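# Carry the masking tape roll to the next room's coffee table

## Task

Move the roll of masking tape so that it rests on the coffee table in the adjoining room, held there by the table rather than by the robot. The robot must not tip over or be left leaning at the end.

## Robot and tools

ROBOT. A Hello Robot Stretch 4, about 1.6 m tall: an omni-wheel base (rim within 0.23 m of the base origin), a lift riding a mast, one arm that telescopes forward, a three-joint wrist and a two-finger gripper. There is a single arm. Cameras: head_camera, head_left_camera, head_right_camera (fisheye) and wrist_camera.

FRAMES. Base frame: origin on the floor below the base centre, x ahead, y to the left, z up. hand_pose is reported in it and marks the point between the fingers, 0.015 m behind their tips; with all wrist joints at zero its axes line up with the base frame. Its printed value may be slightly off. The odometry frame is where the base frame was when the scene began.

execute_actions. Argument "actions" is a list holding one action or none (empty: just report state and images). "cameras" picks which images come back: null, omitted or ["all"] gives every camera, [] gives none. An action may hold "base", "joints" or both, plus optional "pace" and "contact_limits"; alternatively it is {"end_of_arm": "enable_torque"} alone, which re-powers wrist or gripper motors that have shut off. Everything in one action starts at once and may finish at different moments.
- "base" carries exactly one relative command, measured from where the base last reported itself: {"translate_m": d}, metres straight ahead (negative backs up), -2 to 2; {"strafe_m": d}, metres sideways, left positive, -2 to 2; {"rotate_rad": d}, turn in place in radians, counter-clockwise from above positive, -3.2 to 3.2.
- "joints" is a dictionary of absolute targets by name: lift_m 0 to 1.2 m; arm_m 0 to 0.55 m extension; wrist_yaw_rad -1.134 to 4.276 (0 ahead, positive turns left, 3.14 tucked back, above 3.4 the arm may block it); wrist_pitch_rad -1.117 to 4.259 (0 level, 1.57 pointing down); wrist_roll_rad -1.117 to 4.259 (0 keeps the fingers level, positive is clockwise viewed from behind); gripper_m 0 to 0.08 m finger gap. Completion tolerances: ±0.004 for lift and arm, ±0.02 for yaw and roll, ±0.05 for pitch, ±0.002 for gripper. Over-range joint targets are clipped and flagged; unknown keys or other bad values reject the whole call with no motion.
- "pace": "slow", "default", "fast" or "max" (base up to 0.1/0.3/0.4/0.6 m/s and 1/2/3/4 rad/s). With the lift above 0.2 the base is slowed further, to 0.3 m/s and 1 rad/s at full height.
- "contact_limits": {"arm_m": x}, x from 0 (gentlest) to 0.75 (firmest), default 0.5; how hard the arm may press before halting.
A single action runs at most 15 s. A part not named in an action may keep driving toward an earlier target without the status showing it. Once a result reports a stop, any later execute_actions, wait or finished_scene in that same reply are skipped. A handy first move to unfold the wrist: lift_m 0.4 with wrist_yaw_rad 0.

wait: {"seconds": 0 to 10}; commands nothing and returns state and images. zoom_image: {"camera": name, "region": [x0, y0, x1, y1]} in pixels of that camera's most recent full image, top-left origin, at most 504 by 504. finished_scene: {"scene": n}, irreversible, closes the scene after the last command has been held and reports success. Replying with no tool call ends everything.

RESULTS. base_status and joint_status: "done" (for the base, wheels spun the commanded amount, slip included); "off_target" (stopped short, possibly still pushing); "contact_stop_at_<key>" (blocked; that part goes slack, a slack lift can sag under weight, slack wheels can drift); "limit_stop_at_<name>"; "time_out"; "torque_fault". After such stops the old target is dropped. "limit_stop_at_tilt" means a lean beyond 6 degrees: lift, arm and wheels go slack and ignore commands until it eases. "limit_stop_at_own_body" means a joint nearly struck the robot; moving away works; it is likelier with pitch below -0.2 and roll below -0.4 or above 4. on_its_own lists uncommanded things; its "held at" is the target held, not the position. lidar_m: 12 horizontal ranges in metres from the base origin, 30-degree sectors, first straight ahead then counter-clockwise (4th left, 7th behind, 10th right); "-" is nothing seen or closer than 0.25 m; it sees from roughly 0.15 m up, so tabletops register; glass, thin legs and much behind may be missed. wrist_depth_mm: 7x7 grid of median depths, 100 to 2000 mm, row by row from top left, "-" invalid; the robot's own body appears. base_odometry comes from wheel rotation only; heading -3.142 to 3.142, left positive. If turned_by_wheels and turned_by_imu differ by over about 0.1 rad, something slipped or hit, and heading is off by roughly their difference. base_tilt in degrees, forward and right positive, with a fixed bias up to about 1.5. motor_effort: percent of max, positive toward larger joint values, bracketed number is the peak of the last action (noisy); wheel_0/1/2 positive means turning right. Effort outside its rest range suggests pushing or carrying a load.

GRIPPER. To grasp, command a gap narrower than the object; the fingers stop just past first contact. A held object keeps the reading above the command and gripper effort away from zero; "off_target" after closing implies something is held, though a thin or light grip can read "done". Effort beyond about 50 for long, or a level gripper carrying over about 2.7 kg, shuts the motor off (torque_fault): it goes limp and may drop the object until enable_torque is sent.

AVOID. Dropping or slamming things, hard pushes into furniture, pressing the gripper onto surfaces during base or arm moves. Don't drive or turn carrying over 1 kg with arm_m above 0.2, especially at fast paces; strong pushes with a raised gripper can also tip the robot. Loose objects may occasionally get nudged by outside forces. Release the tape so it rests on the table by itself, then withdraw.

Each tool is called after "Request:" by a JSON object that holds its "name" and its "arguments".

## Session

Request:
{"name": "execute_actions", "arguments": {"actions": []}}

Scene clock: 0.00 s.
base_odometry: x=+0.000 y=+0.000 heading=+0.000 (m, m, rad; odometry frame)
turned_by_wheels: +0.000 (rad since the last result)
turned_by_imu: +0.000 (rad since the last result)
base_tilt: forward=+0.6 right=+0.4 (deg)
lidar_m: 0.83 0.76 0.78 0.96 0.87 0.88 1.03 0.92 0.93 1.16 1.26 2.78
base_status: not commanded
joint_positions: lift_m=+0.264 arm_m=-0.001 wrist_yaw_rad=+3.127 wrist_pitch_rad=-0.005 wrist_roll_rad=-0.017 gripper_m=+0.040
joint_status: not commanded
motor_effort: lift_m=+19 arm_m=-1 wrist_yaw_rad=-1 wrist_pitch_rad=-8 wrist_roll_rad=+1 gripper_m=+0 wheel_0=+0 wheel_1=+0 wheel_2=+0 (%)
hand_pose: x=-0.0410 y=+0.0905 z=+0.4433 quat_wxyz=(+0.007, +0.002, -0.008, +1.000) (m; base frame)
wrist_depth_mm: - 141 1229 1336 1060 878 750 / - 140 1229 1336 1078 866 759 / - 123 178 1336 1078 878 759 / 105 139 220 1366 1078 878 759 / 139 976 1205 1336 1078 878 759 / 904 1025 1160 1308 1025 891 750 / 891 960 124 1118 120 809 759
pictures: head_camera, head_left_camera, head_right_camera, wrist_camera
Images, in order (width x height): head_camera 420x560, head_left_camera 420x672, head_right_camera 420x672, wrist_camera 616x392.

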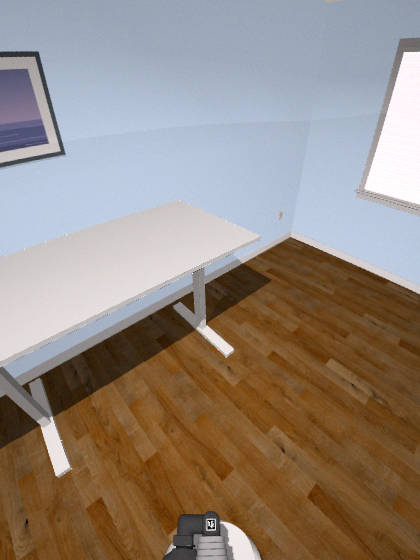

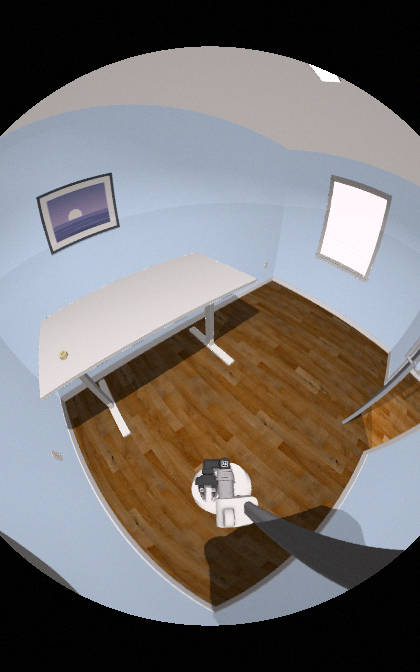

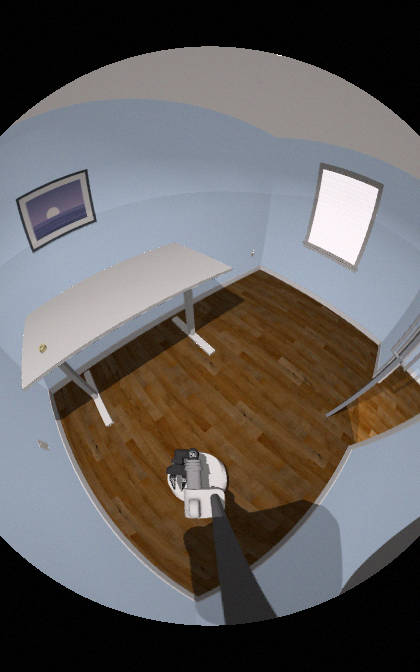

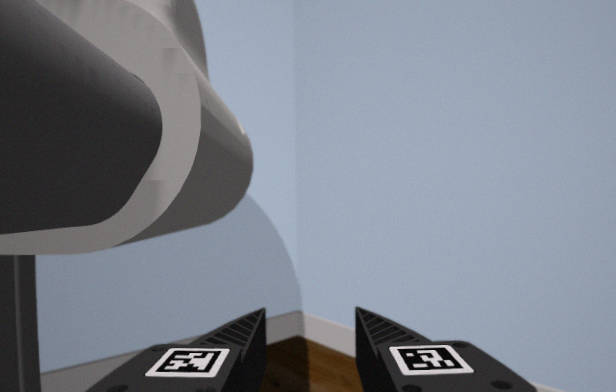

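Higher table; tape near the left corner. Face it directly.

Request:
{"name": "execute_actions", "arguments": {"actions": [{"base":{"rotate_rad":1.15},"joints":{"lift_m":1.1,"wrist_yaw_rad":0,"gripper_m":0.08,"wrist_pitch_rad":0.6}}], "cameras": ["head_camera","wrist_camera"]}}

Scene clock: 8.17 s.
base_odometry: x=+0.000 y=+0.000 heading=+1.149 (m, m, rad; odometry frame)
turned_by_wheels: +1.149 (rad since the last result)
turned_by_imu: +1.135 (rad since the last result)
base_tilt: forward=+0.6 right=+0.4 (deg)
lidar_m: 0.79 0.94 0.87 0.89 0.98 0.91 0.94 1.24 2.81 1.22 0.83 0.76
base_status: done
joint_positions: lift_m=+1.100 arm_m=+0.000 wrist_yaw_rad=+0.000 wrist_pitch_rad=+0.602 wrist_roll_rad=-0.017 gripper_m=+0.080
joint_status: all done
motor_effort: lift_m=+21(24) arm_m=-1(1) wrist_yaw_rad=-2(7) wrist_pitch_rad=-7(3) wrist_roll_rad=+0(0) gripper_m=+2(3) wheel_0=-3(7) wheel_1=-5(9) wheel_2=-5(10) (%)
hand_pose: x=+0.3457 y=-0.0873 z=+1.1576 quat_wxyz=(+0.955, -0.008, +0.297, +0.003) (m; base frame)
wrist_depth_mm: 778 976 1308 1336 1229 1118 1025 / 798 1008 1397 1397 1078 1078 1060 / 831 1042 1281 768 768 750 759 / 854 1098 1537 1808 654 597 585 / 891 1138 1618 1863 1756 1537 1430 / 931 1182 1537 1537 1618 1576 1499 / 917 104 1308 1366 1308 107 -
pictures: head_camera, wrist_camera
Images, in order (width x height): head_camera 420x560, wrist_camera 616x392.

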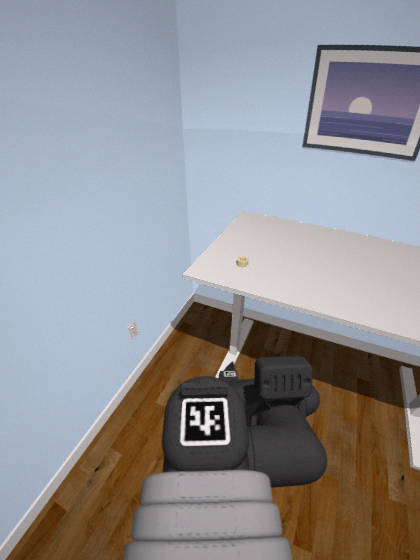

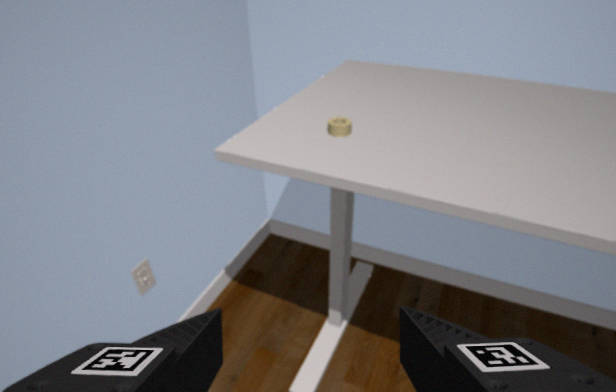

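Request:
{"name": "execute_actions", "arguments": {"actions": [{"base":{"rotate_rad":-0.066},"joints":{"wrist_pitch_rad":0.9}}], "cameras": []}}

Request:
{"name": "execute_actions", "arguments": {"actions": [{"base":{"translate_m":0.3},"joints":{"arm_m":0.3,"lift_m":1.05}}], "cameras": ["wrist_camera"]}}

Scene clock: 16.37 s.
base_odometry: x=+0.000 y=+0.000 heading=+1.084 (m, m, rad; odometry frame)
turned_by_wheels: -0.065 (rad since the last result)
turned_by_imu: -0.065 (rad since the last result)
base_tilt: forward=+0.8 right=+0.5 (deg)
lidar_m: 0.78 0.96 0.86 0.88 1.02 0.91 0.95 1.18 1.27 2.64 0.86 0.76
base_status: done
joint_positions: lift_m=+1.100 arm_m=+0.000 wrist_yaw_rad=+0.000 wrist_pitch_rad=+0.901 wrist_roll_rad=-0.017 gripper_m=+0.080
joint_status: all done
motor_effort: lift_m=+21(21) arm_m=-1(1) wrist_yaw_rad=+0(2) wrist_pitch_rad=-2(6) wrist_roll_rad=+1(0) gripper_m=+2(3) wheel_0=+3(4) wheel_1=+4(6) wheel_2=+4(5) (%)
hand_pose: x=+0.3024 y=-0.0874 z=+1.1113 quat_wxyz=(+0.900, -0.008, +0.436, +0.004) (m; base frame)
wrist_depth_mm: 866 1118 668 640 634 615 621 / 904 1160 1708 1618 1499 554 525 / 931 1229 1756 1756 1708 1537 1397 / 976 1308 1661 1576 1618 1576 1537 / 1025 1366 1499 1464 1464 1464 1430 / 1078 1281 1308 1336 1308 1281 1255 / 1078 104 1160 1182 1138 107 -
pictures: none
No camera images: the call's "cameras" was empty. Leave "cameras" out to get every camera's image.

Scene clock: 18.83 s.
base_odometry: x=+0.140 y=+0.265 heading=+1.084 (m, m, rad; odometry frame)
turned_by_wheels: +0.000 (rad since the last result)
turned_by_imu: -0.002 (rad since the last result)
base_tilt: forward=+0.7 right=+0.4 (deg)
lidar_m: 0.51 0.85 0.76 0.77 0.96 1.19 1.21 1.53 2.96 0.85 0.54 0.51
base_status: done
joint_positions: lift_m=+1.050 arm_m=+0.299 wrist_yaw_rad=+0.000 wrist_pitch_rad=+0.902 wrist_roll_rad=-0.017 gripper_m=+0.080
joint_status: all done
motor_effort: lift_m=+17(15) arm_m=+5(6) wrist_yaw_rad=+0(2) wrist_pitch_rad=-4(5) wrist_roll_rad=+1(1) gripper_m=+2(2) wheel_0=+2(8) wheel_1=+3(6) wheel_2=-3(12) (%)
hand_pose: x=+0.6020 y=-0.0874 z=+1.0615 quat_wxyz=(+0.900, -0.008, +0.436, +0.004) (m; base frame)
wrist_depth_mm: 647 820 917 530 521 512 517 / 668 854 462 442 439 436 436 / 699 866 382 377 377 375 375 / 732 340 336 334 330 329 329 / 707 301 300 282 297 294 293 / 271 271 270 268 267 264 263 / 250 104 236 245 237 107 -
pictures: wrist_camera
Images, in order (width x height): wrist_camera 616x392.

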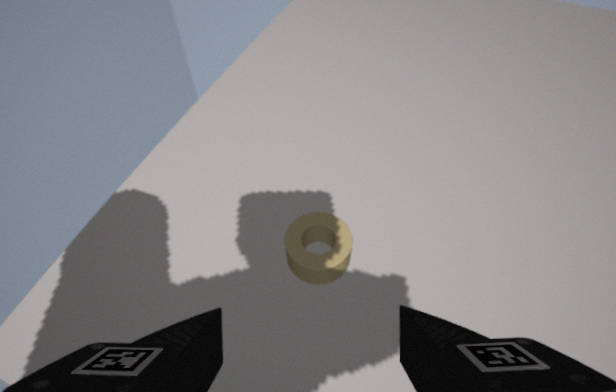

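Request:
{"name": "execute_actions", "arguments": {"actions": [{"base":{"strafe_m":-0.006},"joints":{"arm_m":0.385,"lift_m":0.99}}], "cameras": []}}

Request:
{"name": "execute_actions", "arguments": {"actions": [{"joints":{"lift_m":0.966},"pace":"slow"}], "cameras": ["wrist_camera"]}}

Scene clock: 27.23 s.
base_odometry: x=+0.146 y=+0.262 heading=+1.084 (m, m, rad; odometry frame)
turned_by_wheels: +0.000 (rad since the last result)
turned_by_imu: +0.000 (rad since the last result)
base_tilt: forward=+0.7 right=+0.6 (deg)
lidar_m: 0.53 0.83 0.75 0.76 0.97 1.20 1.21 1.49 2.94 0.85 0.54 0.49
base_status: done
joint_positions: lift_m=+0.990 arm_m=+0.384 wrist_yaw_rad=+0.000 wrist_pitch_rad=+0.902 wrist_roll_rad=-0.017 gripper_m=+0.080
joint_status: all done
motor_effort: lift_m=+17(17) arm_m=+5(8) wrist_yaw_rad=+1(0) wrist_pitch_rad=-7(3) wrist_roll_rad=+1(1) gripper_m=+2(3) wheel_0=+0(12) wheel_1=+1(8) wheel_2=+0(3) (%)
hand_pose: x=+0.6869 y=-0.0874 z=+1.0016 quat_wxyz=(+0.900, -0.007, +0.436, +0.004) (m; base frame)
wrist_depth_mm: 621 788 788 404 402 392 394 / 640 809 343 340 336 336 336 / 668 304 293 291 290 289 286 / 661 260 258 256 255 253 253 / 232 232 229 229 228 226 225 / 208 208 207 188 205 204 202 / 192 104 182 170 181 107 -
pictures: none
No camera images: the call's "cameras" was empty. Leave "cameras" out to get every camera's image.

Scene clock: 28.20 s.
base_odometry: x=+0.146 y=+0.262 heading=+1.084 (m, m, rad; odometry frame)
turned_by_wheels: +0.000 (rad since the last result)
turned_by_imu: +0.000 (rad since the last result)
base_tilt: forward=+0.8 right=+0.4 (deg)
lidar_m: 0.52 0.84 0.77 0.78 0.96 1.19 1.20 1.49 2.96 0.82 0.56 0.48
base_status: not commanded
joint_positions: lift_m=+0.966 arm_m=+0.384 wrist_yaw_rad=+0.000 wrist_pitch_rad=+0.902 wrist_roll_rad=-0.017 gripper_m=+0.080
joint_status: all done
motor_effort: lift_m=+16(13) arm_m=+5(5) wrist_yaw_rad=+0(1) wrist_pitch_rad=-4(6) wrist_roll_rad=+1(0) gripper_m=+3(2) wheel_0=+0(0) wheel_1=+0(0) wheel_2=+0(0) (%)
hand_pose: x=+0.6869 y=-0.0874 z=+0.9776 quat_wxyz=(+0.900, -0.007, +0.436, +0.004) (m; base frame)
wrist_depth_mm: 627 798 375 357 353 347 349 / 640 759 300 298 296 296 294 / 654 260 259 257 256 254 253 / 231 229 228 227 224 224 223 / 205 204 203 202 200 199 198 / 183 183 183 163 178 180 179 / 169 104 160 152 159 107 -
pictures: wrist_camera
Images, in order (width x height): wrist_camera 616x392.

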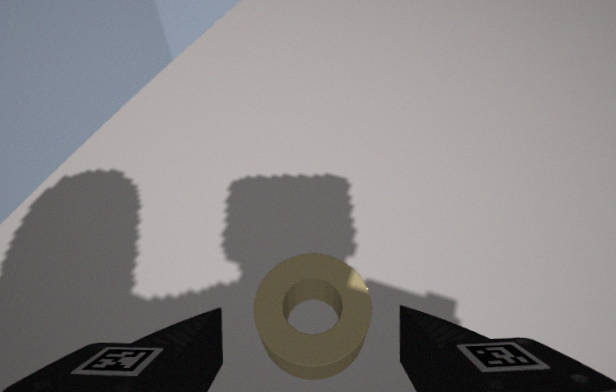

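Request:
{"name": "execute_actions", "arguments": {"actions": [{"joints":{"gripper_m":0.03}}], "cameras": []}}

Request:
{"name": "execute_actions", "arguments": {"actions": [{"joints":{"lift_m":1.01}}], "cameras": []}}

Request:
{"name": "execute_actions", "arguments": {"actions": [{"joints":{"arm_m":0},"base":{"translate_m":-0.3}}], "cameras": ["wrist_camera"]}}

Request:
{"name": "execute_actions", "arguments": {"actions": [{"joints":{"lift_m":0.6},"base":{"rotate_rad":-2.1}}], "cameras": ["head_camera","head_left_camera"]}}

Scene clock: 38.47 s.
base_odometry: x=+0.146 y=+0.262 heading=+1.084 (m, m, rad; odometry frame)
turned_by_wheels: +0.000 (rad since the last result)
turned_by_imu: +0.000 (rad since the last result)
base_tilt: forward=+0.7 right=+0.7 (deg)
lidar_m: 0.52 0.84 0.75 0.78 0.98 1.19 1.19 1.50 2.95 0.85 0.53 0.48
base_status: not commanded
joint_positions: lift_m=+0.966 arm_m=+0.384 wrist_yaw_rad=+0.000 wrist_pitch_rad=+0.902 wrist_roll_rad=-0.017 gripper_m=+0.047
joint_status: gripper_m off_target (ended at +0.047, target +0.030)
on_its_own: gripper_m is held at +0.041, not at your +0.030, by its contact guard: the fingers met something
motor_effort: lift_m=+16(16) arm_m=+5(5) wrist_yaw_rad=-1(1) wrist_pitch_rad=-5(6) wrist_roll_rad=+0(0) gripper_m=-39(38) wheel_0=+0(0) wheel_1=+0(1) wheel_2=+0(0) (%)
hand_pose: x=+0.6869 y=-0.0874 z=+0.9776 quat_wxyz=(+0.900, -0.007, +0.436, +0.004) (m; base frame)
wrist_depth_mm: 621 788 375 357 353 345 347 / 640 759 301 298 296 294 296 / 654 260 258 257 255 254 253 / 230 229 228 226 224 223 222 / 205 204 204 202 201 199 198 / 183 183 182 167 178 180 178 / 167 169 128 148 119 166 -
pictures: none
No camera images: the call's "cameras" was empty. Leave "cameras" out to get every camera's image.

Scene clock: 39.50 s.
base_odometry: x=+0.146 y=+0.262 heading=+1.084 (m, m, rad; odometry frame)
turned_by_wheels: +0.000 (rad since the last result)
turned_by_imu: +0.000 (rad since the last result)
base_tilt: forward=+0.8 right=+0.4 (deg)
lidar_m: 0.53 0.86 0.77 0.78 0.97 1.20 1.21 1.50 2.93 0.83 0.54 0.50
base_status: not commanded
joint_positions: lift_m=+1.010 arm_m=+0.384 wrist_yaw_rad=+0.000 wrist_pitch_rad=+0.902 wrist_roll_rad=-0.017 gripper_m=+0.047
joint_status: all done
on_its_own: gripper_m is held at +0.041, not at your +0.030, by its contact guard: the fingers met something
motor_effort: lift_m=+21(24) arm_m=+5(5) wrist_yaw_rad=-1(1) wrist_pitch_rad=-6(6) wrist_roll_rad=+1(0) gripper_m=-37(38) wheel_0=+0(0) wheel_1=+0(1) wheel_2=+0(0) (%)
hand_pose: x=+0.6869 y=-0.0874 z=+1.0212 quat_wxyz=(+0.900, -0.007, +0.436, +0.004) (m; base frame)
wrist_depth_mm: 621 788 809 442 442 430 430 / 647 820 377 373 370 368 370 / 668 798 324 322 320 319 315 / 699 285 283 282 279 278 277 / 264 255 253 252 250 248 247 / 229 229 229 167 220 224 223 / 209 211 128 148 119 206 206
pictures: none
No camera images: the call's "cameras" was empty. Leave "cameras" out to get every camera's image.

Scene clock: 41.97 s.
base_odometry: x=+0.005 y=-0.003 heading=+1.084 (m, m, rad; odometry frame)
turned_by_wheels: +0.000 (rad since the last result)
turned_by_imu: +0.002 (rad since the last result)
base_tilt: forward=+0.7 right=+0.6 (deg)
lidar_m: 0.76 0.98 0.88 0.89 1.02 0.92 0.93 1.17 1.36 2.67 0.85 0.76
base_status: done
joint_positions: lift_m=+1.010 arm_m=+0.001 wrist_yaw_rad=+0.000 wrist_pitch_rad=+0.902 wrist_roll_rad=-0.017 gripper_m=+0.047
joint_status: all done
on_its_own: gripper_m is held at +0.041, not at your +0.030, by its contact guard: the fingers met something
motor_effort: lift_m=+21(21) arm_m=-5(6) wrist_yaw_rad=+0(0) wrist_pitch_rad=-6(7) wrist_roll_rad=+1(0) gripper_m=-38(39) wheel_0=-2(6) wheel_1=-3(8) wheel_2=+3(14) (%)
hand_pose: x=+0.3036 y=-0.0874 z=+1.0212 quat_wxyz=(+0.900, -0.007, +0.436, +0.004) (m; base frame)
wrist_depth_mm: 878 1098 1499 1430 1336 480 452 / 891 1160 1661 1661 1499 1366 1281 / 931 1229 1661 1618 1661 1537 1397 / 976 1308 1537 1499 1499 1499 1464 / 1025 1308 1366 1336 1308 1308 1336 / 1060 1229 1229 167 1182 1205 1182 / 1098 1138 128 148 119 1098 1098
pictures: wrist_camera
Images, in order (width x height): wrist_camera 616x392.

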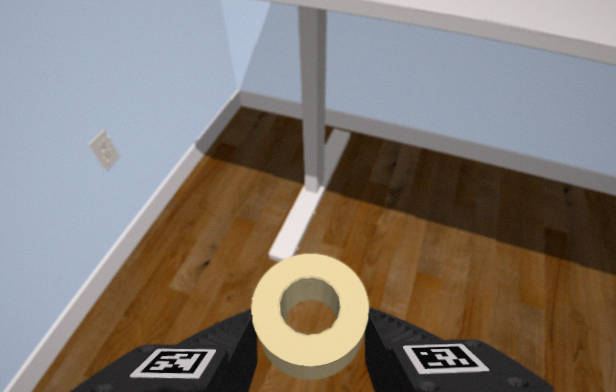

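Scene clock: 44.60 s.
base_odometry: x=+0.005 y=-0.003 heading=-1.015 (m, m, rad; odometry frame)
turned_by_wheels: -2.099 (rad since the last result)
turned_by_imu: -2.073 (rad since the last result)
base_tilt: forward=+0.7 right=+0.5 (deg)
lidar_m: 1.26 2.61 0.85 0.77 0.77 0.96 0.87 0.88 1.02 0.91 0.93 1.16
base_status: done
joint_positions: lift_m=+0.600 arm_m=+0.001 wrist_yaw_rad=+0.000 wrist_pitch_rad=+0.902 wrist_roll_rad=-0.017 gripper_m=+0.047
joint_status: all done
on_its_own: gripper_m is held at +0.041, not at your +0.030, by its contact guard: the fingers met something
motor_effort: lift_m=+17(18) arm_m=-5(5) wrist_yaw_rad=+1(1) wrist_pitch_rad=-4(6) wrist_roll_rad=+0(1) gripper_m=-38(38) wheel_0=+2(11) wheel_1=+4(9) wheel_2=+4(9) (%)
hand_pose: x=+0.3036 y=-0.0874 z=+0.6115 quat_wxyz=(+0.900, -0.007, +0.436, +0.004) (m; base frame)
wrist_depth_mm: 1661 1576 1537 1537 1499 1499 946 / 1366 1336 1308 1281 1281 1308 991 / 1160 1138 1138 1138 1118 1098 1008 / 991 1008 991 976 960 960 946 / 891 878 878 878 878 866 866 / 798 809 788 167 768 778 768 / 723 741 128 148 119 715 715
pictures: head_camera, head_left_camera
Images, in order (width x height): head_camera 420x560, head_left_camera 420x672.

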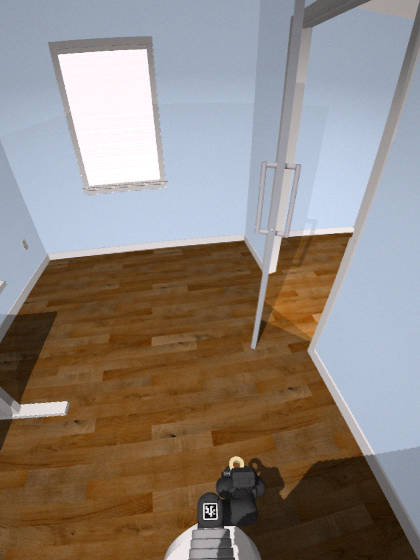

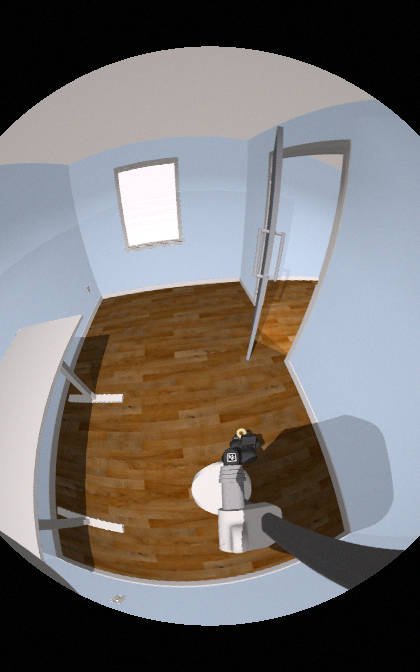

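Request:
{"name": "execute_actions", "arguments": {"actions": [{"joints":{"lift_m":0.53},"base":{"rotate_rad":-0.33}}], "cameras": []}}

Request:
{"name": "execute_actions", "arguments": {"actions": [{"base":{"translate_m":0.75}}], "cameras": ["head_camera","head_left_camera"]}}

Scene clock: 55.33 s.
base_odometry: x=+0.005 y=-0.003 heading=-1.344 (m, m, rad; odometry frame)
turned_by_wheels: -0.329 (rad since the last result)
turned_by_imu: -0.325 (rad since the last result)
base_tilt: forward=+0.7 right=+0.4 (deg)
lidar_m: 1.27 2.80 1.03 0.78 0.76 0.82 0.91 0.87 0.94 0.96 0.92 0.99
base_status: done
joint_positions: lift_m=+0.530 arm_m=+0.001 wrist_yaw_rad=+0.000 wrist_pitch_rad=+0.902 wrist_roll_rad=-0.017 gripper_m=+0.047
joint_status: all done
on_its_own: gripper_m is held at +0.041, not at your +0.030, by its contact guard: the fingers met something
motor_effort: lift_m=+17(19) arm_m=-5(5) wrist_yaw_rad=-1(0) wrist_pitch_rad=-5(5) wrist_roll_rad=+0(1) gripper_m=-39(40) wheel_0=+3(5) wheel_1=+3(10) wheel_2=+4(11) (%)
hand_pose: x=+0.3036 y=-0.0874 z=+0.5415 quat_wxyz=(+0.900, -0.007, +0.436, +0.004) (m; base frame)
wrist_depth_mm: 1464 1430 1366 1430 1118 866 691 / 1229 1205 1182 1182 1138 904 732 / 1042 1042 1025 1008 1008 946 768 / 904 904 904 891 891 878 820 / 809 798 798 809 788 778 778 / 723 715 715 167 691 707 699 / 661 668 128 148 119 654 647
pictures: none
No camera images: the call's "cameras" was empty. Leave "cameras" out to get every camera's image.

Scene clock: 59.33 s.
base_odometry: x=+0.174 y=-0.734 heading=-1.344 (m, m, rad; odometry frame)
turned_by_wheels: +0.000 (rad since the last result)
turned_by_imu: -0.006 (rad since the last result)
base_tilt: forward=+0.6 right=+0.6 (deg)
lidar_m: 0.52 0.61 2.29 1.10 1.10 1.19 1.59 1.53 0.82 0.61 0.58 0.61
base_status: done
joint_positions: lift_m=+0.530 arm_m=+0.001 wrist_yaw_rad=+0.000 wrist_pitch_rad=+0.902 wrist_roll_rad=-0.017 gripper_m=+0.047
joint_status: not commanded
on_its_own: gripper_m is held at +0.041, not at your +0.030, by its contact guard: the fingers met something
motor_effort: lift_m=+17(17) arm_m=-5(5) wrist_yaw_rad=-1(0) wrist_pitch_rad=-6(6) wrist_roll_rad=+1(0) gripper_m=-38(38) wheel_0=+2(8) wheel_1=+5(8) wheel_2=-2(12) (%)
hand_pose: x=+0.3036 y=-0.0874 z=+0.5415 quat_wxyz=(+0.900, -0.007, +0.436, +0.004) (m; base frame)
wrist_depth_mm: 1430 304 699 1397 1397 1366 366 / 1229 330 668 1160 1182 1138 392 / 1060 392 647 1008 1008 525 427 / 904 878 621 878 891 559 455 / 798 809 699 798 798 615 480 / 723 723 691 167 699 661 521 / 661 668 128 148 119 609 554
pictures: head_camera, head_left_camera
Images, in order (width x height): head_camera 420x560, head_left_camera 420x672.

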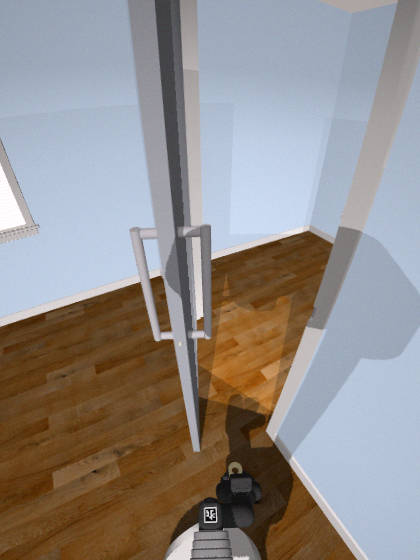

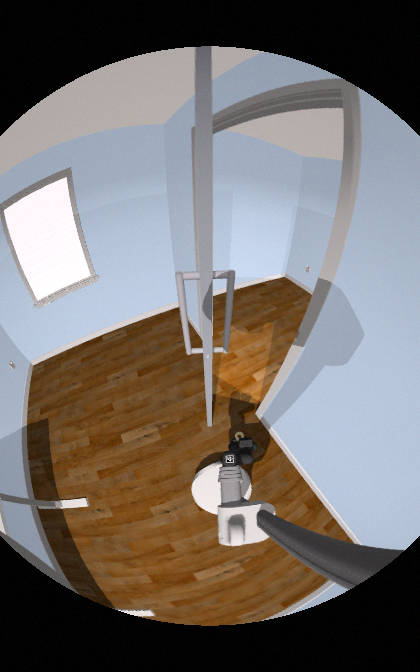

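Request:
{"name": "execute_actions", "arguments": {"actions": [{"base":{"strafe_m":-0.055}}], "cameras": []}}

Request:
{"name": "execute_actions", "arguments": {"actions": [{"joints":{"arm_m":0.3},"base":{"translate_m":0.17}}], "cameras": ["head_camera"]}}

Request:
{"name": "execute_actions", "arguments": {"actions": [{"base":{"strafe_m":0.46},"pace":"slow"}], "cameras": ["head_camera","head_left_camera"]}}

Scene clock: 67.77 s.
base_odometry: x=+0.120 y=-0.746 heading=-1.344 (m, m, rad; odometry frame)
turned_by_wheels: +0.000 (rad since the last result)
turned_by_imu: -0.001 (rad since the last result)
base_tilt: forward=+0.7 right=+0.5 (deg)
lidar_m: 0.53 0.55 2.32 1.17 1.14 1.23 1.57 1.51 0.73 0.55 0.53 0.57
base_status: done
joint_positions: lift_m=+0.530 arm_m=+0.001 wrist_yaw_rad=+0.000 wrist_pitch_rad=+0.902 wrist_roll_rad=-0.017 gripper_m=+0.047
joint_status: not commanded
on_its_own: gripper_m is held at +0.041, not at your +0.030, by its contact guard: the fingers met something
motor_effort: lift_m=+17(17) arm_m=-5(5) wrist_yaw_rad=+1(0) wrist_pitch_rad=-7(7) wrist_roll_rad=+0(1) gripper_m=-39(39) wheel_0=+0(9) wheel_1=-3(12) wheel_2=+0(1) (%)
hand_pose: x=+0.3036 y=-0.0874 z=+0.5415 quat_wxyz=(+0.900, -0.007, +0.436, +0.004) (m; base frame)
wrist_depth_mm: 286 427 976 1430 1430 392 329 / 322 424 946 1182 1160 413 351 / 1008 421 904 1008 1008 452 377 / 904 484 854 891 878 500 402 / 798 778 759 809 759 549 430 / 723 723 707 167 691 597 462 / 661 668 128 148 119 554 496
pictures: none
No camera images: the call's "cameras" was empty. Leave "cameras" out to get every camera's image.

Scene clock: 69.77 s.
base_odometry: x=+0.158 y=-0.911 heading=-1.344 (m, m, rad; odometry frame)
turned_by_wheels: +0.000 (rad since the last result)
turned_by_imu: -0.001 (rad since the last result)
base_tilt: forward=+0.7 right=+0.4 (deg)
lidar_m: 0.42 0.36 2.13 2.09 1.20 1.31 1.70 1.57 0.66 0.46 0.46 0.48
base_status: done
joint_positions: lift_m=+0.530 arm_m=+0.299 wrist_yaw_rad=+0.000 wrist_pitch_rad=+0.902 wrist_roll_rad=-0.017 gripper_m=+0.047
joint_status: all done
on_its_own: gripper_m is held at +0.041, not at your +0.030, by its contact guard: the fingers met something
motor_effort: lift_m=+17(17) arm_m=+5(6) wrist_yaw_rad=-1(0) wrist_pitch_rad=-3(7) wrist_roll_rad=+1(0) gripper_m=-39(38) wheel_0=+3(7) wheel_1=+5(8) wheel_2=-2(12) (%)
hand_pose: x=+0.6019 y=-0.0874 z=+0.5415 quat_wxyz=(+0.900, -0.008, +0.436, +0.004) (m; base frame)
wrist_depth_mm: 309 469 891 1430 1430 1366 1366 / 307 459 960 1182 1182 1160 1160 / 298 452 960 1008 991 1008 991 / 296 445 866 891 878 878 878 / 291 442 778 798 778 778 778 / 291 430 668 167 699 699 691 / 287 364 128 148 119 647 647
pictures: head_camera
Images, in order (width x height): head_camera 420x560.

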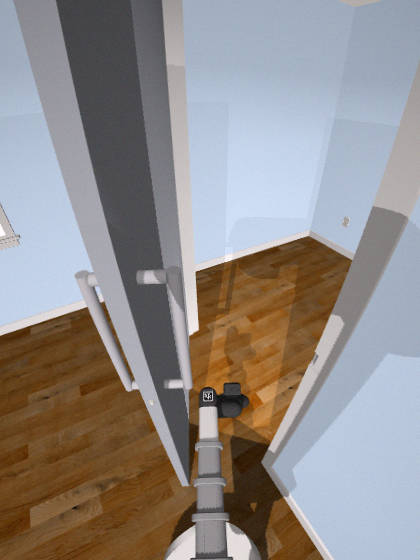

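Scene clock: 75.50 s.
base_odometry: x=+0.606 y=-0.808 heading=-1.344 (m, m, rad; odometry frame)
turned_by_wheels: +0.000 (rad since the last result)
turned_by_imu: -0.002 (rad since the last result)
base_tilt: forward=+0.6 right=+0.5 (deg)
lidar_m: 0.41 1.82 1.93 1.67 0.81 0.87 1.29 1.90 1.20 0.89 0.83 2.53
base_status: done
joint_positions: lift_m=+0.530 arm_m=+0.299 wrist_yaw_rad=+0.000 wrist_pitch_rad=+0.902 wrist_roll_rad=-0.017 gripper_m=+0.047
joint_status: not commanded
on_its_own: gripper_m is held at +0.041, not at your +0.030, by its contact guard: the fingers met something
motor_effort: lift_m=+17(17) arm_m=+5(5) wrist_yaw_rad=-1(4) wrist_pitch_rad=-5(8) wrist_roll_rad=+0(1) gripper_m=-39(38) wheel_0=-4(10) wheel_1=+3(8) wheel_2=+0(2) (%)
hand_pose: x=+0.6019 y=-0.0874 z=+0.5415 quat_wxyz=(+0.900, -0.008, +0.436, +0.004) (m; base frame)
wrist_depth_mm: - 110 149 244 676 1366 1366 / - 113 158 276 976 1160 1160 / - 117 170 317 976 991 1008 / - 122 185 368 878 878 866 / 105 129 202 324 788 788 778 / 107 137 186 167 699 707 699 / 109 128 128 148 119 647 640
pictures: head_camera, head_left_camera
Images, in order (width x height): head_camera 420x560, head_left_camera 420x672.

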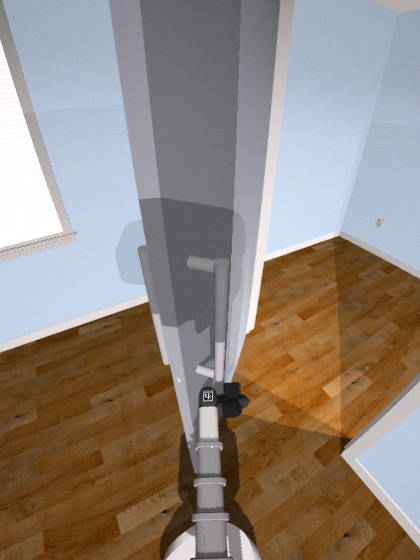

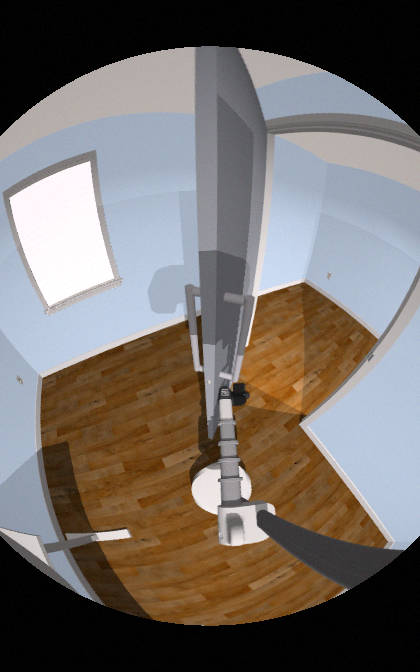

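Request:
{"name": "execute_actions", "arguments": {"actions": [{"base":{"rotate_rad":-0.43},"joints":{"arm_m":0}}], "cameras": []}}

Request:
{"name": "execute_actions", "arguments": {"actions": [{"base":{"strafe_m":-0.13},"joints":{"lift_m":0.6}}], "cameras": ["head_camera"]}}

Scene clock: 82.57 s.
base_odometry: x=+0.606 y=-0.808 heading=-1.773 (m, m, rad; odometry frame)
turned_by_wheels: -0.429 (rad since the last result)
turned_by_imu: -0.425 (rad since the last result)
base_tilt: forward=+0.7 right=+0.5 (deg)
lidar_m: 1.01 0.40 1.83 2.01 1.66 0.79 0.91 1.40 1.89 1.10 0.86 0.84
base_status: done
joint_positions: lift_m=+0.530 arm_m=+0.001 wrist_yaw_rad=+0.000 wrist_pitch_rad=+0.902 wrist_roll_rad=-0.017 gripper_m=+0.047
joint_status: all done
on_its_own: gripper_m is held at +0.041, not at your +0.030, by its contact guard: the fingers met something
motor_effort: lift_m=+17(17) arm_m=-5(5) wrist_yaw_rad=+0(0) wrist_pitch_rad=-4(7) wrist_roll_rad=+0(1) gripper_m=-38(39) wheel_0=+1(6) wheel_1=+3(8) wheel_2=+3(11) (%)
hand_pose: x=+0.3036 y=-0.0874 z=+0.5415 quat_wxyz=(+0.900, -0.007, +0.436, +0.004) (m; base frame)
wrist_depth_mm: 477 723 1366 1430 1397 1366 1336 / 469 715 1160 1160 1160 1182 569 / 452 707 1008 1008 1008 1008 621 / 442 691 904 904 891 842 699 / 436 661 798 788 788 788 750 / 433 640 723 167 699 707 699 / 424 544 128 148 119 654 647
pictures: none
No camera images: the call's "cameras" was empty. Leave "cameras" out to get every camera's image.

Scene clock: 84.20 s.
base_odometry: x=+0.479 y=-0.782 heading=-1.773 (m, m, rad; odometry frame)
turned_by_wheels: +0.000 (rad since the last result)
turned_by_imu: +0.000 (rad since the last result)
base_tilt: forward=+0.8 right=+0.5 (deg)
lidar_m: 1.50 0.50 0.49 2.13 0.89 0.87 1.00 1.57 1.79 1.00 0.79 0.77
base_status: done
joint_positions: lift_m=+0.600 arm_m=+0.001 wrist_yaw_rad=+0.000 wrist_pitch_rad=+0.902 wrist_roll_rad=-0.017 gripper_m=+0.047
joint_status: all done
on_its_own: gripper_m is held at +0.041, not at your +0.030, by its contact guard: the fingers met something
motor_effort: lift_m=+21(24) arm_m=-5(5) wrist_yaw_rad=+1(0) wrist_pitch_rad=-5(7) wrist_roll_rad=+1(1) gripper_m=-38(38) wheel_0=+2(10) wheel_1=-3(11) wheel_2=+0(2) (%)
hand_pose: x=+0.3036 y=-0.0874 z=+0.6112 quat_wxyz=(+0.900, -0.007, +0.436, +0.004) (m; base frame)
wrist_depth_mm: 683 1042 1576 1537 1537 1430 455 / 676 1025 1308 1308 1308 559 492 / 647 1008 1138 1118 1118 621 544 / 640 946 1008 991 976 699 603 / 621 866 878 878 878 788 676 / 615 798 788 167 768 778 741 / 609 732 128 148 119 723 715
pictures: head_camera
Images, in order (width x height): head_camera 420x560.

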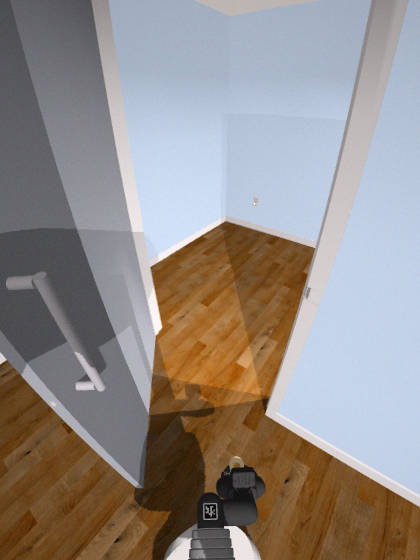

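Centered.

Request:
{"name": "execute_actions", "arguments": {"actions": [{"base":{"translate_m":1.0}}], "cameras": []}}

Request:
{"name": "execute_actions", "arguments": {"actions": [{"base":{"rotate_rad":-0.55}}], "cameras": ["head_right_camera"]}}

Scene clock: 95.97 s.
base_odometry: x=+0.278 y=-1.761 heading=-1.773 (m, m, rad; odometry frame)
turned_by_wheels: +0.000 (rad since the last result)
turned_by_imu: -0.008 (rad since the last result)
base_tilt: forward=+0.8 right=+0.6 (deg)
lidar_m: 1.71 0.59 0.41 0.37 0.38 0.52 2.70 2.48 0.41 1.99 2.28 2.23
base_status: done
joint_positions: lift_m=+0.600 arm_m=+0.001 wrist_yaw_rad=+0.000 wrist_pitch_rad=+0.902 wrist_roll_rad=-0.017 gripper_m=+0.047
joint_status: not commanded
on_its_own: gripper_m is held at +0.041, not at your +0.030, by its contact guard: the fingers met something
motor_effort: lift_m=+20(21) arm_m=-5(5) wrist_yaw_rad=+1(1) wrist_pitch_rad=-4(9) wrist_roll_rad=+1(1) gripper_m=-37(39) wheel_0=+2(8) wheel_1=+4(8) wheel_2=-1(13) (%)
hand_pose: x=+0.3036 y=-0.0874 z=+0.6112 quat_wxyz=(+0.900, -0.007, +0.436, +0.004) (m; base frame)
wrist_depth_mm: 1118 1308 1537 1576 1537 1537 1499 / 1182 1281 1308 1308 1281 1281 1308 / 1160 1138 1138 1118 1118 1118 1078 / 1008 976 991 991 976 976 960 / 891 891 878 866 878 866 854 / 768 798 788 167 768 778 768 / 676 732 128 148 119 707 715
pictures: none
No camera images: the call's "cameras" was empty. Leave "cameras" out to get every camera's image.

Scene clock: 97.30 s.
base_odometry: x=+0.278 y=-1.761 heading=-2.322 (m, m, rad; odometry frame)
turned_by_wheels: -0.549 (rad since the last result)
turned_by_imu: -0.543 (rad since the last result)
base_tilt: forward=+0.7 right=+0.5 (deg)
lidar_m: 2.21 1.75 0.58 0.40 0.35 0.39 0.50 1.84 2.45 0.40 1.99 2.27
base_status: done
joint_positions: lift_m=+0.600 arm_m=+0.001 wrist_yaw_rad=+0.000 wrist_pitch_rad=+0.902 wrist_roll_rad=-0.017 gripper_m=+0.047
joint_status: not commanded
on_its_own: gripper_m is held at +0.041, not at your +0.030, by its contact guard: the fingers met something
motor_effort: lift_m=+20(20) arm_m=-5(5) wrist_yaw_rad=+2(2) wrist_pitch_rad=-5(5) wrist_roll_rad=+0(1) gripper_m=-37(39) wheel_0=+2(6) wheel_1=+3(8) wheel_2=+3(10) (%)
hand_pose: x=+0.3036 y=-0.0874 z=+0.6112 quat_wxyz=(+0.900, -0.007, +0.436, +0.004) (m; base frame)
wrist_depth_mm: 1576 1576 1537 1576 1576 1537 1499 / 1366 1308 1308 1308 1281 1281 1308 / 1160 1160 1118 1138 1118 1118 1098 / 1008 991 991 976 976 960 946 / 891 891 891 878 866 866 866 / 788 788 788 167 768 778 768 / 732 741 128 147 119 715 707
pictures: head_right_camera
Images, in order (width x height): head_right_camera 420x672.

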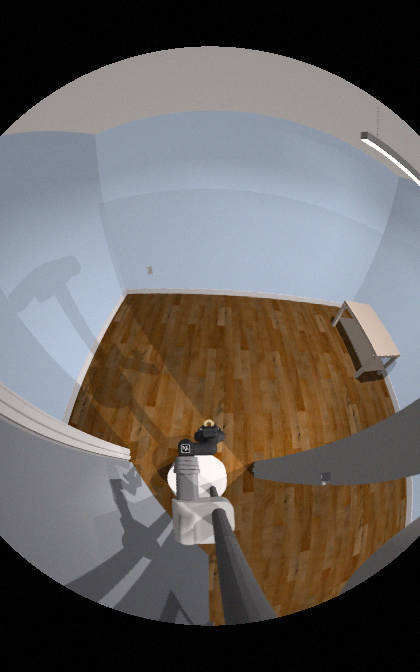

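Request:
{"name": "execute_actions", "arguments": {"actions": [{"base":{"translate_m":0.9},"pace":"fast"}], "cameras": []}}

Request:
{"name": "execute_actions", "arguments": {"actions": [{"base":{"rotate_rad":-1.3}}], "cameras": ["head_camera"]}}

Scene clock: 104.73 s.
base_odometry: x=-0.336 y=-2.419 heading=-2.322 (m, m, rad; odometry frame)
turned_by_wheels: +0.000 (rad since the last result)
turned_by_imu: -0.007 (rad since the last result)
base_tilt: forward=+0.6 right=+0.5 (deg)
lidar_m: 1.33 1.43 1.27 1.24 0.98 0.89 1.19 0.91 1.21 1.86 1.76 1.37
base_status: done
joint_positions: lift_m=+0.600 arm_m=+0.001 wrist_yaw_rad=+0.000 wrist_pitch_rad=+0.902 wrist_roll_rad=-0.017 gripper_m=+0.047
joint_status: not commanded
on_its_own: gripper_m is held at +0.041, not at your +0.030, by its contact guard: the fingers met something
motor_effort: lift_m=+20(20) arm_m=-5(5) wrist_yaw_rad=+0(1) wrist_pitch_rad=-6(6) wrist_roll_rad=+1(1) gripper_m=-39(38) wheel_0=+2(9) wheel_1=+3(9) wheel_2=-2(16) (%)
hand_pose: x=+0.3036 y=-0.0874 z=+0.6112 quat_wxyz=(+0.900, -0.007, +0.436, +0.004) (m; base frame)
wrist_depth_mm: 1182 1182 1160 1160 1118 1098 1078 / 1308 1281 1281 1255 1229 1229 1205 / 1160 1138 1138 1118 1118 1118 1098 / 1008 976 991 991 976 976 976 / 891 878 878 878 866 866 854 / 798 798 798 167 759 788 778 / 732 732 128 148 119 723 707
pictures: none
No camera images: the call's "cameras" was empty. Leave "cameras" out to get every camera's image.

Scene clock: 106.63 s.
base_odometry: x=-0.337 y=-2.419 heading=+2.662 (m, m, rad; odometry frame)
turned_by_wheels: -1.299 (rad since the last result)
turned_by_imu: -1.283 (rad since the last result)
base_tilt: forward=+0.7 right=+0.5 (deg)
lidar_m: 1.87 1.49 1.33 1.34 1.37 1.25 1.26 0.91 1.01 0.90 0.93 1.85
base_status: done
joint_positions: lift_m=+0.600 arm_m=+0.001 wrist_yaw_rad=+0.000 wrist_pitch_rad=+0.902 wrist_roll_rad=-0.017 gripper_m=+0.047
joint_status: not commanded
on_its_own: gripper_m is held at +0.041, not at your +0.030, by its contact guard: the fingers met something
motor_effort: lift_m=+20(20) arm_m=-5(5) wrist_yaw_rad=+0(2) wrist_pitch_rad=-6(6) wrist_roll_rad=+0(0) gripper_m=-38(39) wheel_0=+2(7) wheel_1=+4(10) wheel_2=+4(6) (%)
hand_pose: x=+0.3036 y=-0.0874 z=+0.6112 quat_wxyz=(+0.900, -0.007, +0.436, +0.004) (m; base frame)
wrist_depth_mm: 1336 1537 1576 1576 1537 1499 1537 / 1308 1336 1308 1308 1281 1308 1281 / 1160 1160 1118 1118 1118 1118 1118 / 991 1008 991 991 976 976 960 / 878 878 878 866 866 866 854 / 798 798 798 167 778 788 768 / 723 732 128 148 119 715 707
pictures: head_camera
Images, in order (width x height): head_camera 420x560.

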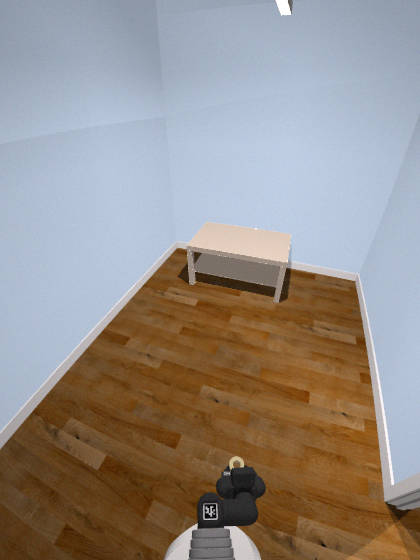

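Request:
{"name": "execute_actions", "arguments": {"actions": [{"base":{"rotate_rad":-0.1}}], "cameras": []}}

Request:
{"name": "execute_actions", "arguments": {"actions": [{"base":{"translate_m":1.47},"joints":{"arm_m":0.35,"lift_m":0.57},"pace":"fast"}], "cameras": ["head_camera","wrist_camera"]}}

Scene clock: 111.93 s.
base_odometry: x=-0.337 y=-2.419 heading=+2.563 (m, m, rad; odometry frame)
turned_by_wheels: -0.099 (rad since the last result)
turned_by_imu: -0.098 (rad since the last result)
base_tilt: forward=+0.6 right=+0.6 (deg)
lidar_m: 1.86 1.55 1.33 1.35 1.45 1.26 1.25 0.88 0.96 1.05 0.90 1.54
base_status: done
joint_positions: lift_m=+0.600 arm_m=+0.001 wrist_yaw_rad=+0.000 wrist_pitch_rad=+0.902 wrist_roll_rad=-0.017 gripper_m=+0.047
joint_status: not commanded
on_its_own: gripper_m is held at +0.041, not at your +0.030, by its contact guard: the fingers met something
motor_effort: lift_m=+20(20) arm_m=-5(5) wrist_yaw_rad=+0(0) wrist_pitch_rad=-6(6) wrist_roll_rad=+0(1) gripper_m=-37(38) wheel_0=+3(8) wheel_1=+3(9) wheel_2=+5(10) (%)
hand_pose: x=+0.3036 y=-0.0874 z=+0.6112 quat_wxyz=(+0.900, -0.007, +0.436, +0.004) (m; base frame)
wrist_depth_mm: 1464 1618 1576 1576 1576 1537 1499 / 1336 1336 1336 1281 1308 1281 1281 / 1138 1118 1138 1118 1098 1118 1098 / 991 1008 976 976 976 976 960 / 891 878 878 878 878 878 854 / 798 798 788 167 768 778 778 / 723 732 128 148 119 715 715
pictures: none
No camera images: the call's "cameras" was empty. Leave "cameras" out to get every camera's image.

Scene clock: 116.90 s.
base_odometry: x=-1.567 y=-1.615 heading=+2.563 (m, m, rad; odometry frame)
turned_by_wheels: +0.000 (rad since the last result)
turned_by_imu: -0.011 (rad since the last result)
base_tilt: forward=+0.7 right=+0.4 (deg)
lidar_m: 0.45 0.53 0.96 0.96 1.13 1.97 2.35 1.31 1.13 1.13 0.52 0.44
base_status: done
joint_positions: lift_m=+0.570 arm_m=+0.349 wrist_yaw_rad=+0.000 wrist_pitch_rad=+0.902 wrist_roll_rad=-0.017 gripper_m=+0.047
joint_status: all done
on_its_own: gripper_m is held at +0.041, not at your +0.030, by its contact guard: the fingers met something
motor_effort: lift_m=+17(15) arm_m=+5(4) wrist_yaw_rad=-1(2) wrist_pitch_rad=-4(6) wrist_roll_rad=+1(1) gripper_m=-38(37) wheel_0=+1(7) wheel_1=+3(10) wheel_2=+0(13) (%)
hand_pose: x=+0.6520 y=-0.0874 z=+0.5815 quat_wxyz=(+0.900, -0.008, +0.436, +0.004) (m; base frame)
wrist_depth_mm: 621 580 539 508 473 452 427 / 647 484 477 535 521 504 480 / 418 415 413 407 407 404 402 / 364 364 362 362 357 353 355 / 325 324 322 322 320 317 315 / 291 291 290 167 281 285 283 / 266 270 128 148 119 263 263
pictures: head_camera, wrist_camera
Images, in order (width x height): head_camera 420x560, wrist_camera 616x392.

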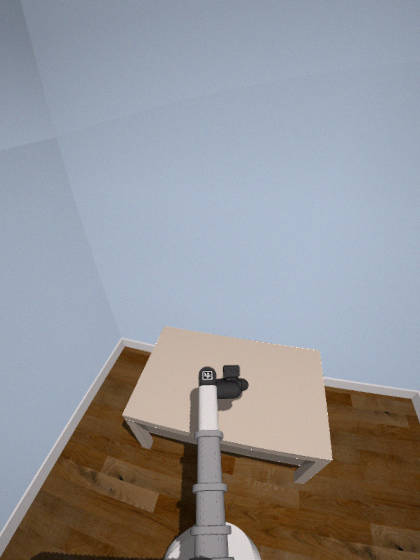

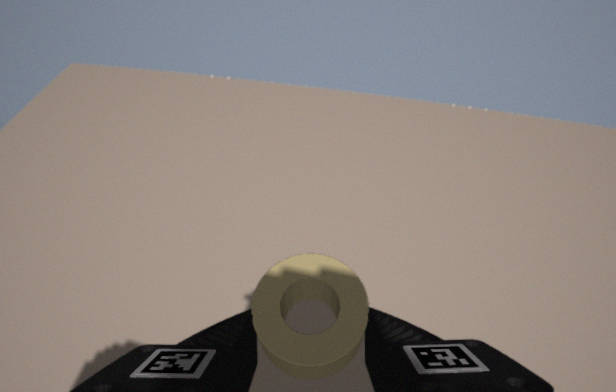

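Same table height as before.

Request:
{"name": "execute_actions", "arguments": {"actions": [{"joints":{"lift_m":0.467},"pace":"slow"}], "cameras": []}}

Request:
{"name": "execute_actions", "arguments": {"actions": [{"joints":{"gripper_m":0.08}}], "cameras": []}}

Request:
{"name": "execute_actions", "arguments": {"actions": [{"joints":{"lift_m":0.54}}], "cameras": ["wrist_camera"]}}

Scene clock: 124.23 s.
base_odometry: x=-1.567 y=-1.615 heading=+2.563 (m, m, rad; odometry frame)
turned_by_wheels: +0.000 (rad since the last result)
turned_by_imu: +0.000 (rad since the last result)
base_tilt: forward=+0.6 right=+0.5 (deg)
lidar_m: 0.43 0.51 0.95 0.95 1.11 1.95 2.34 1.33 1.13 1.13 0.52 0.45
base_status: not commanded
joint_positions: lift_m=+0.467 arm_m=+0.349 wrist_yaw_rad=+0.000 wrist_pitch_rad=+0.902 wrist_roll_rad=-0.017 gripper_m=+0.047
joint_status: all done
on_its_own: gripper_m is held at +0.041, not at your +0.030, by its contact guard: the fingers met something
motor_effort: lift_m=+16(14) arm_m=+5(5) wrist_yaw_rad=-1(0) wrist_pitch_rad=-3(6) wrist_roll_rad=+1(0) gripper_m=-38(39) wheel_0=+1(1) wheel_1=+3(3) wheel_2=+0(1) (%)
hand_pose: x=+0.6520 y=-0.0874 z=+0.4786 quat_wxyz=(+0.900, -0.008, +0.436, +0.004) (m; base frame)
wrist_depth_mm: 373 364 362 357 357 349 377 / 312 307 303 300 298 297 297 / 265 263 262 258 257 255 255 / 232 230 229 227 225 224 224 / 206 205 204 204 202 200 199 / 185 185 184 167 179 180 179 / 168 170 128 147 119 167 -
pictures: none
No camera images: the call's "cameras" was empty. Leave "cameras" out to get every camera's image.

Scene clock: 125.27 s.
base_odometry: x=-1.567 y=-1.615 heading=+2.563 (m, m, rad; odometry frame)
turned_by_wheels: +0.000 (rad since the last result)
turned_by_imu: +0.000 (rad since the last result)
base_tilt: forward=+0.7 right=+0.5 (deg)
lidar_m: 0.45 0.51 0.95 0.95 1.12 1.96 2.34 1.30 1.13 1.13 0.51 0.44
base_status: not commanded
joint_positions: lift_m=+0.467 arm_m=+0.349 wrist_yaw_rad=+0.000 wrist_pitch_rad=+0.902 wrist_roll_rad=-0.017 gripper_m=+0.080
joint_status: all done
motor_effort: lift_m=+16(16) arm_m=+5(5) wrist_yaw_rad=-1(1) wrist_pitch_rad=-6(3) wrist_roll_rad=+1(1) gripper_m=+2(34) wheel_0=+1(1) wheel_1=+3(3) wheel_2=+0(0) (%)
hand_pose: x=+0.6520 y=-0.0874 z=+0.4786 quat_wxyz=(+0.900, -0.008, +0.436, +0.004) (m; base frame)
wrist_depth_mm: 370 364 362 357 355 349 377 / 312 307 301 301 298 297 297 / 266 264 260 258 257 256 255 / 232 231 229 228 226 224 224 / 206 205 204 203 202 200 200 / 185 184 184 166 179 180 179 / 170 104 161 149 160 107 -
pictures: none
No camera images: the call's "cameras" was empty. Leave "cameras" out to get every camera's image.

Scene clock: 126.53 s.
base_odometry: x=-1.567 y=-1.615 heading=+2.563 (m, m, rad; odometry frame)
turned_by_wheels: +0.000 (rad since the last result)
turned_by_imu: +0.000 (rad since the last result)
base_tilt: forward=+0.7 right=+0.5 (deg)
lidar_m: 0.43 0.53 0.94 0.95 1.13 1.94 2.36 1.31 1.13 1.11 0.53 0.44
base_status: not commanded
joint_positions: lift_m=+0.540 arm_m=+0.349 wrist_yaw_rad=+0.000 wrist_pitch_rad=+0.902 wrist_roll_rad=-0.017 gripper_m=+0.080
joint_status: all done
motor_effort: lift_m=+21(22) arm_m=+5(5) wrist_yaw_rad=-1(1) wrist_pitch_rad=-4(6) wrist_roll_rad=+2(0) gripper_m=+2(2) wheel_0=+1(1) wheel_1=+3(3) wheel_2=+1(0) (%)
hand_pose: x=+0.6520 y=-0.0874 z=+0.5512 quat_wxyz=(+0.900, -0.008, +0.436, +0.004) (m; base frame)
wrist_depth_mm: 603 569 539 504 477 452 430 / 439 433 427 421 418 469 462 / 375 370 368 366 362 359 357 / 327 325 320 322 319 319 315 / 290 290 289 286 285 282 281 / 260 259 258 257 256 254 253 / 240 104 227 215 227 107 -
pictures: wrist_camera
Images, in order (width x height): wrist_camera 616x392.

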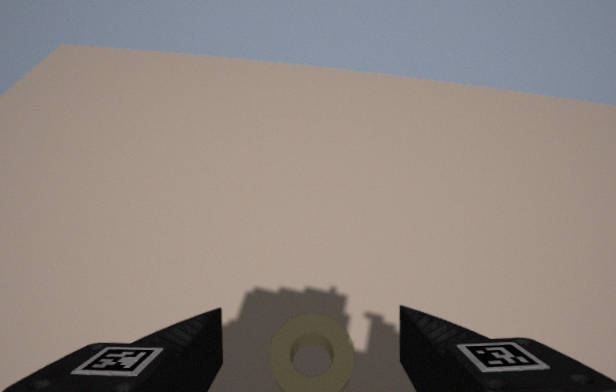

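Request:
{"name": "finished_scene", "arguments": {"scene": 2}}

The scene is finished: the task was done.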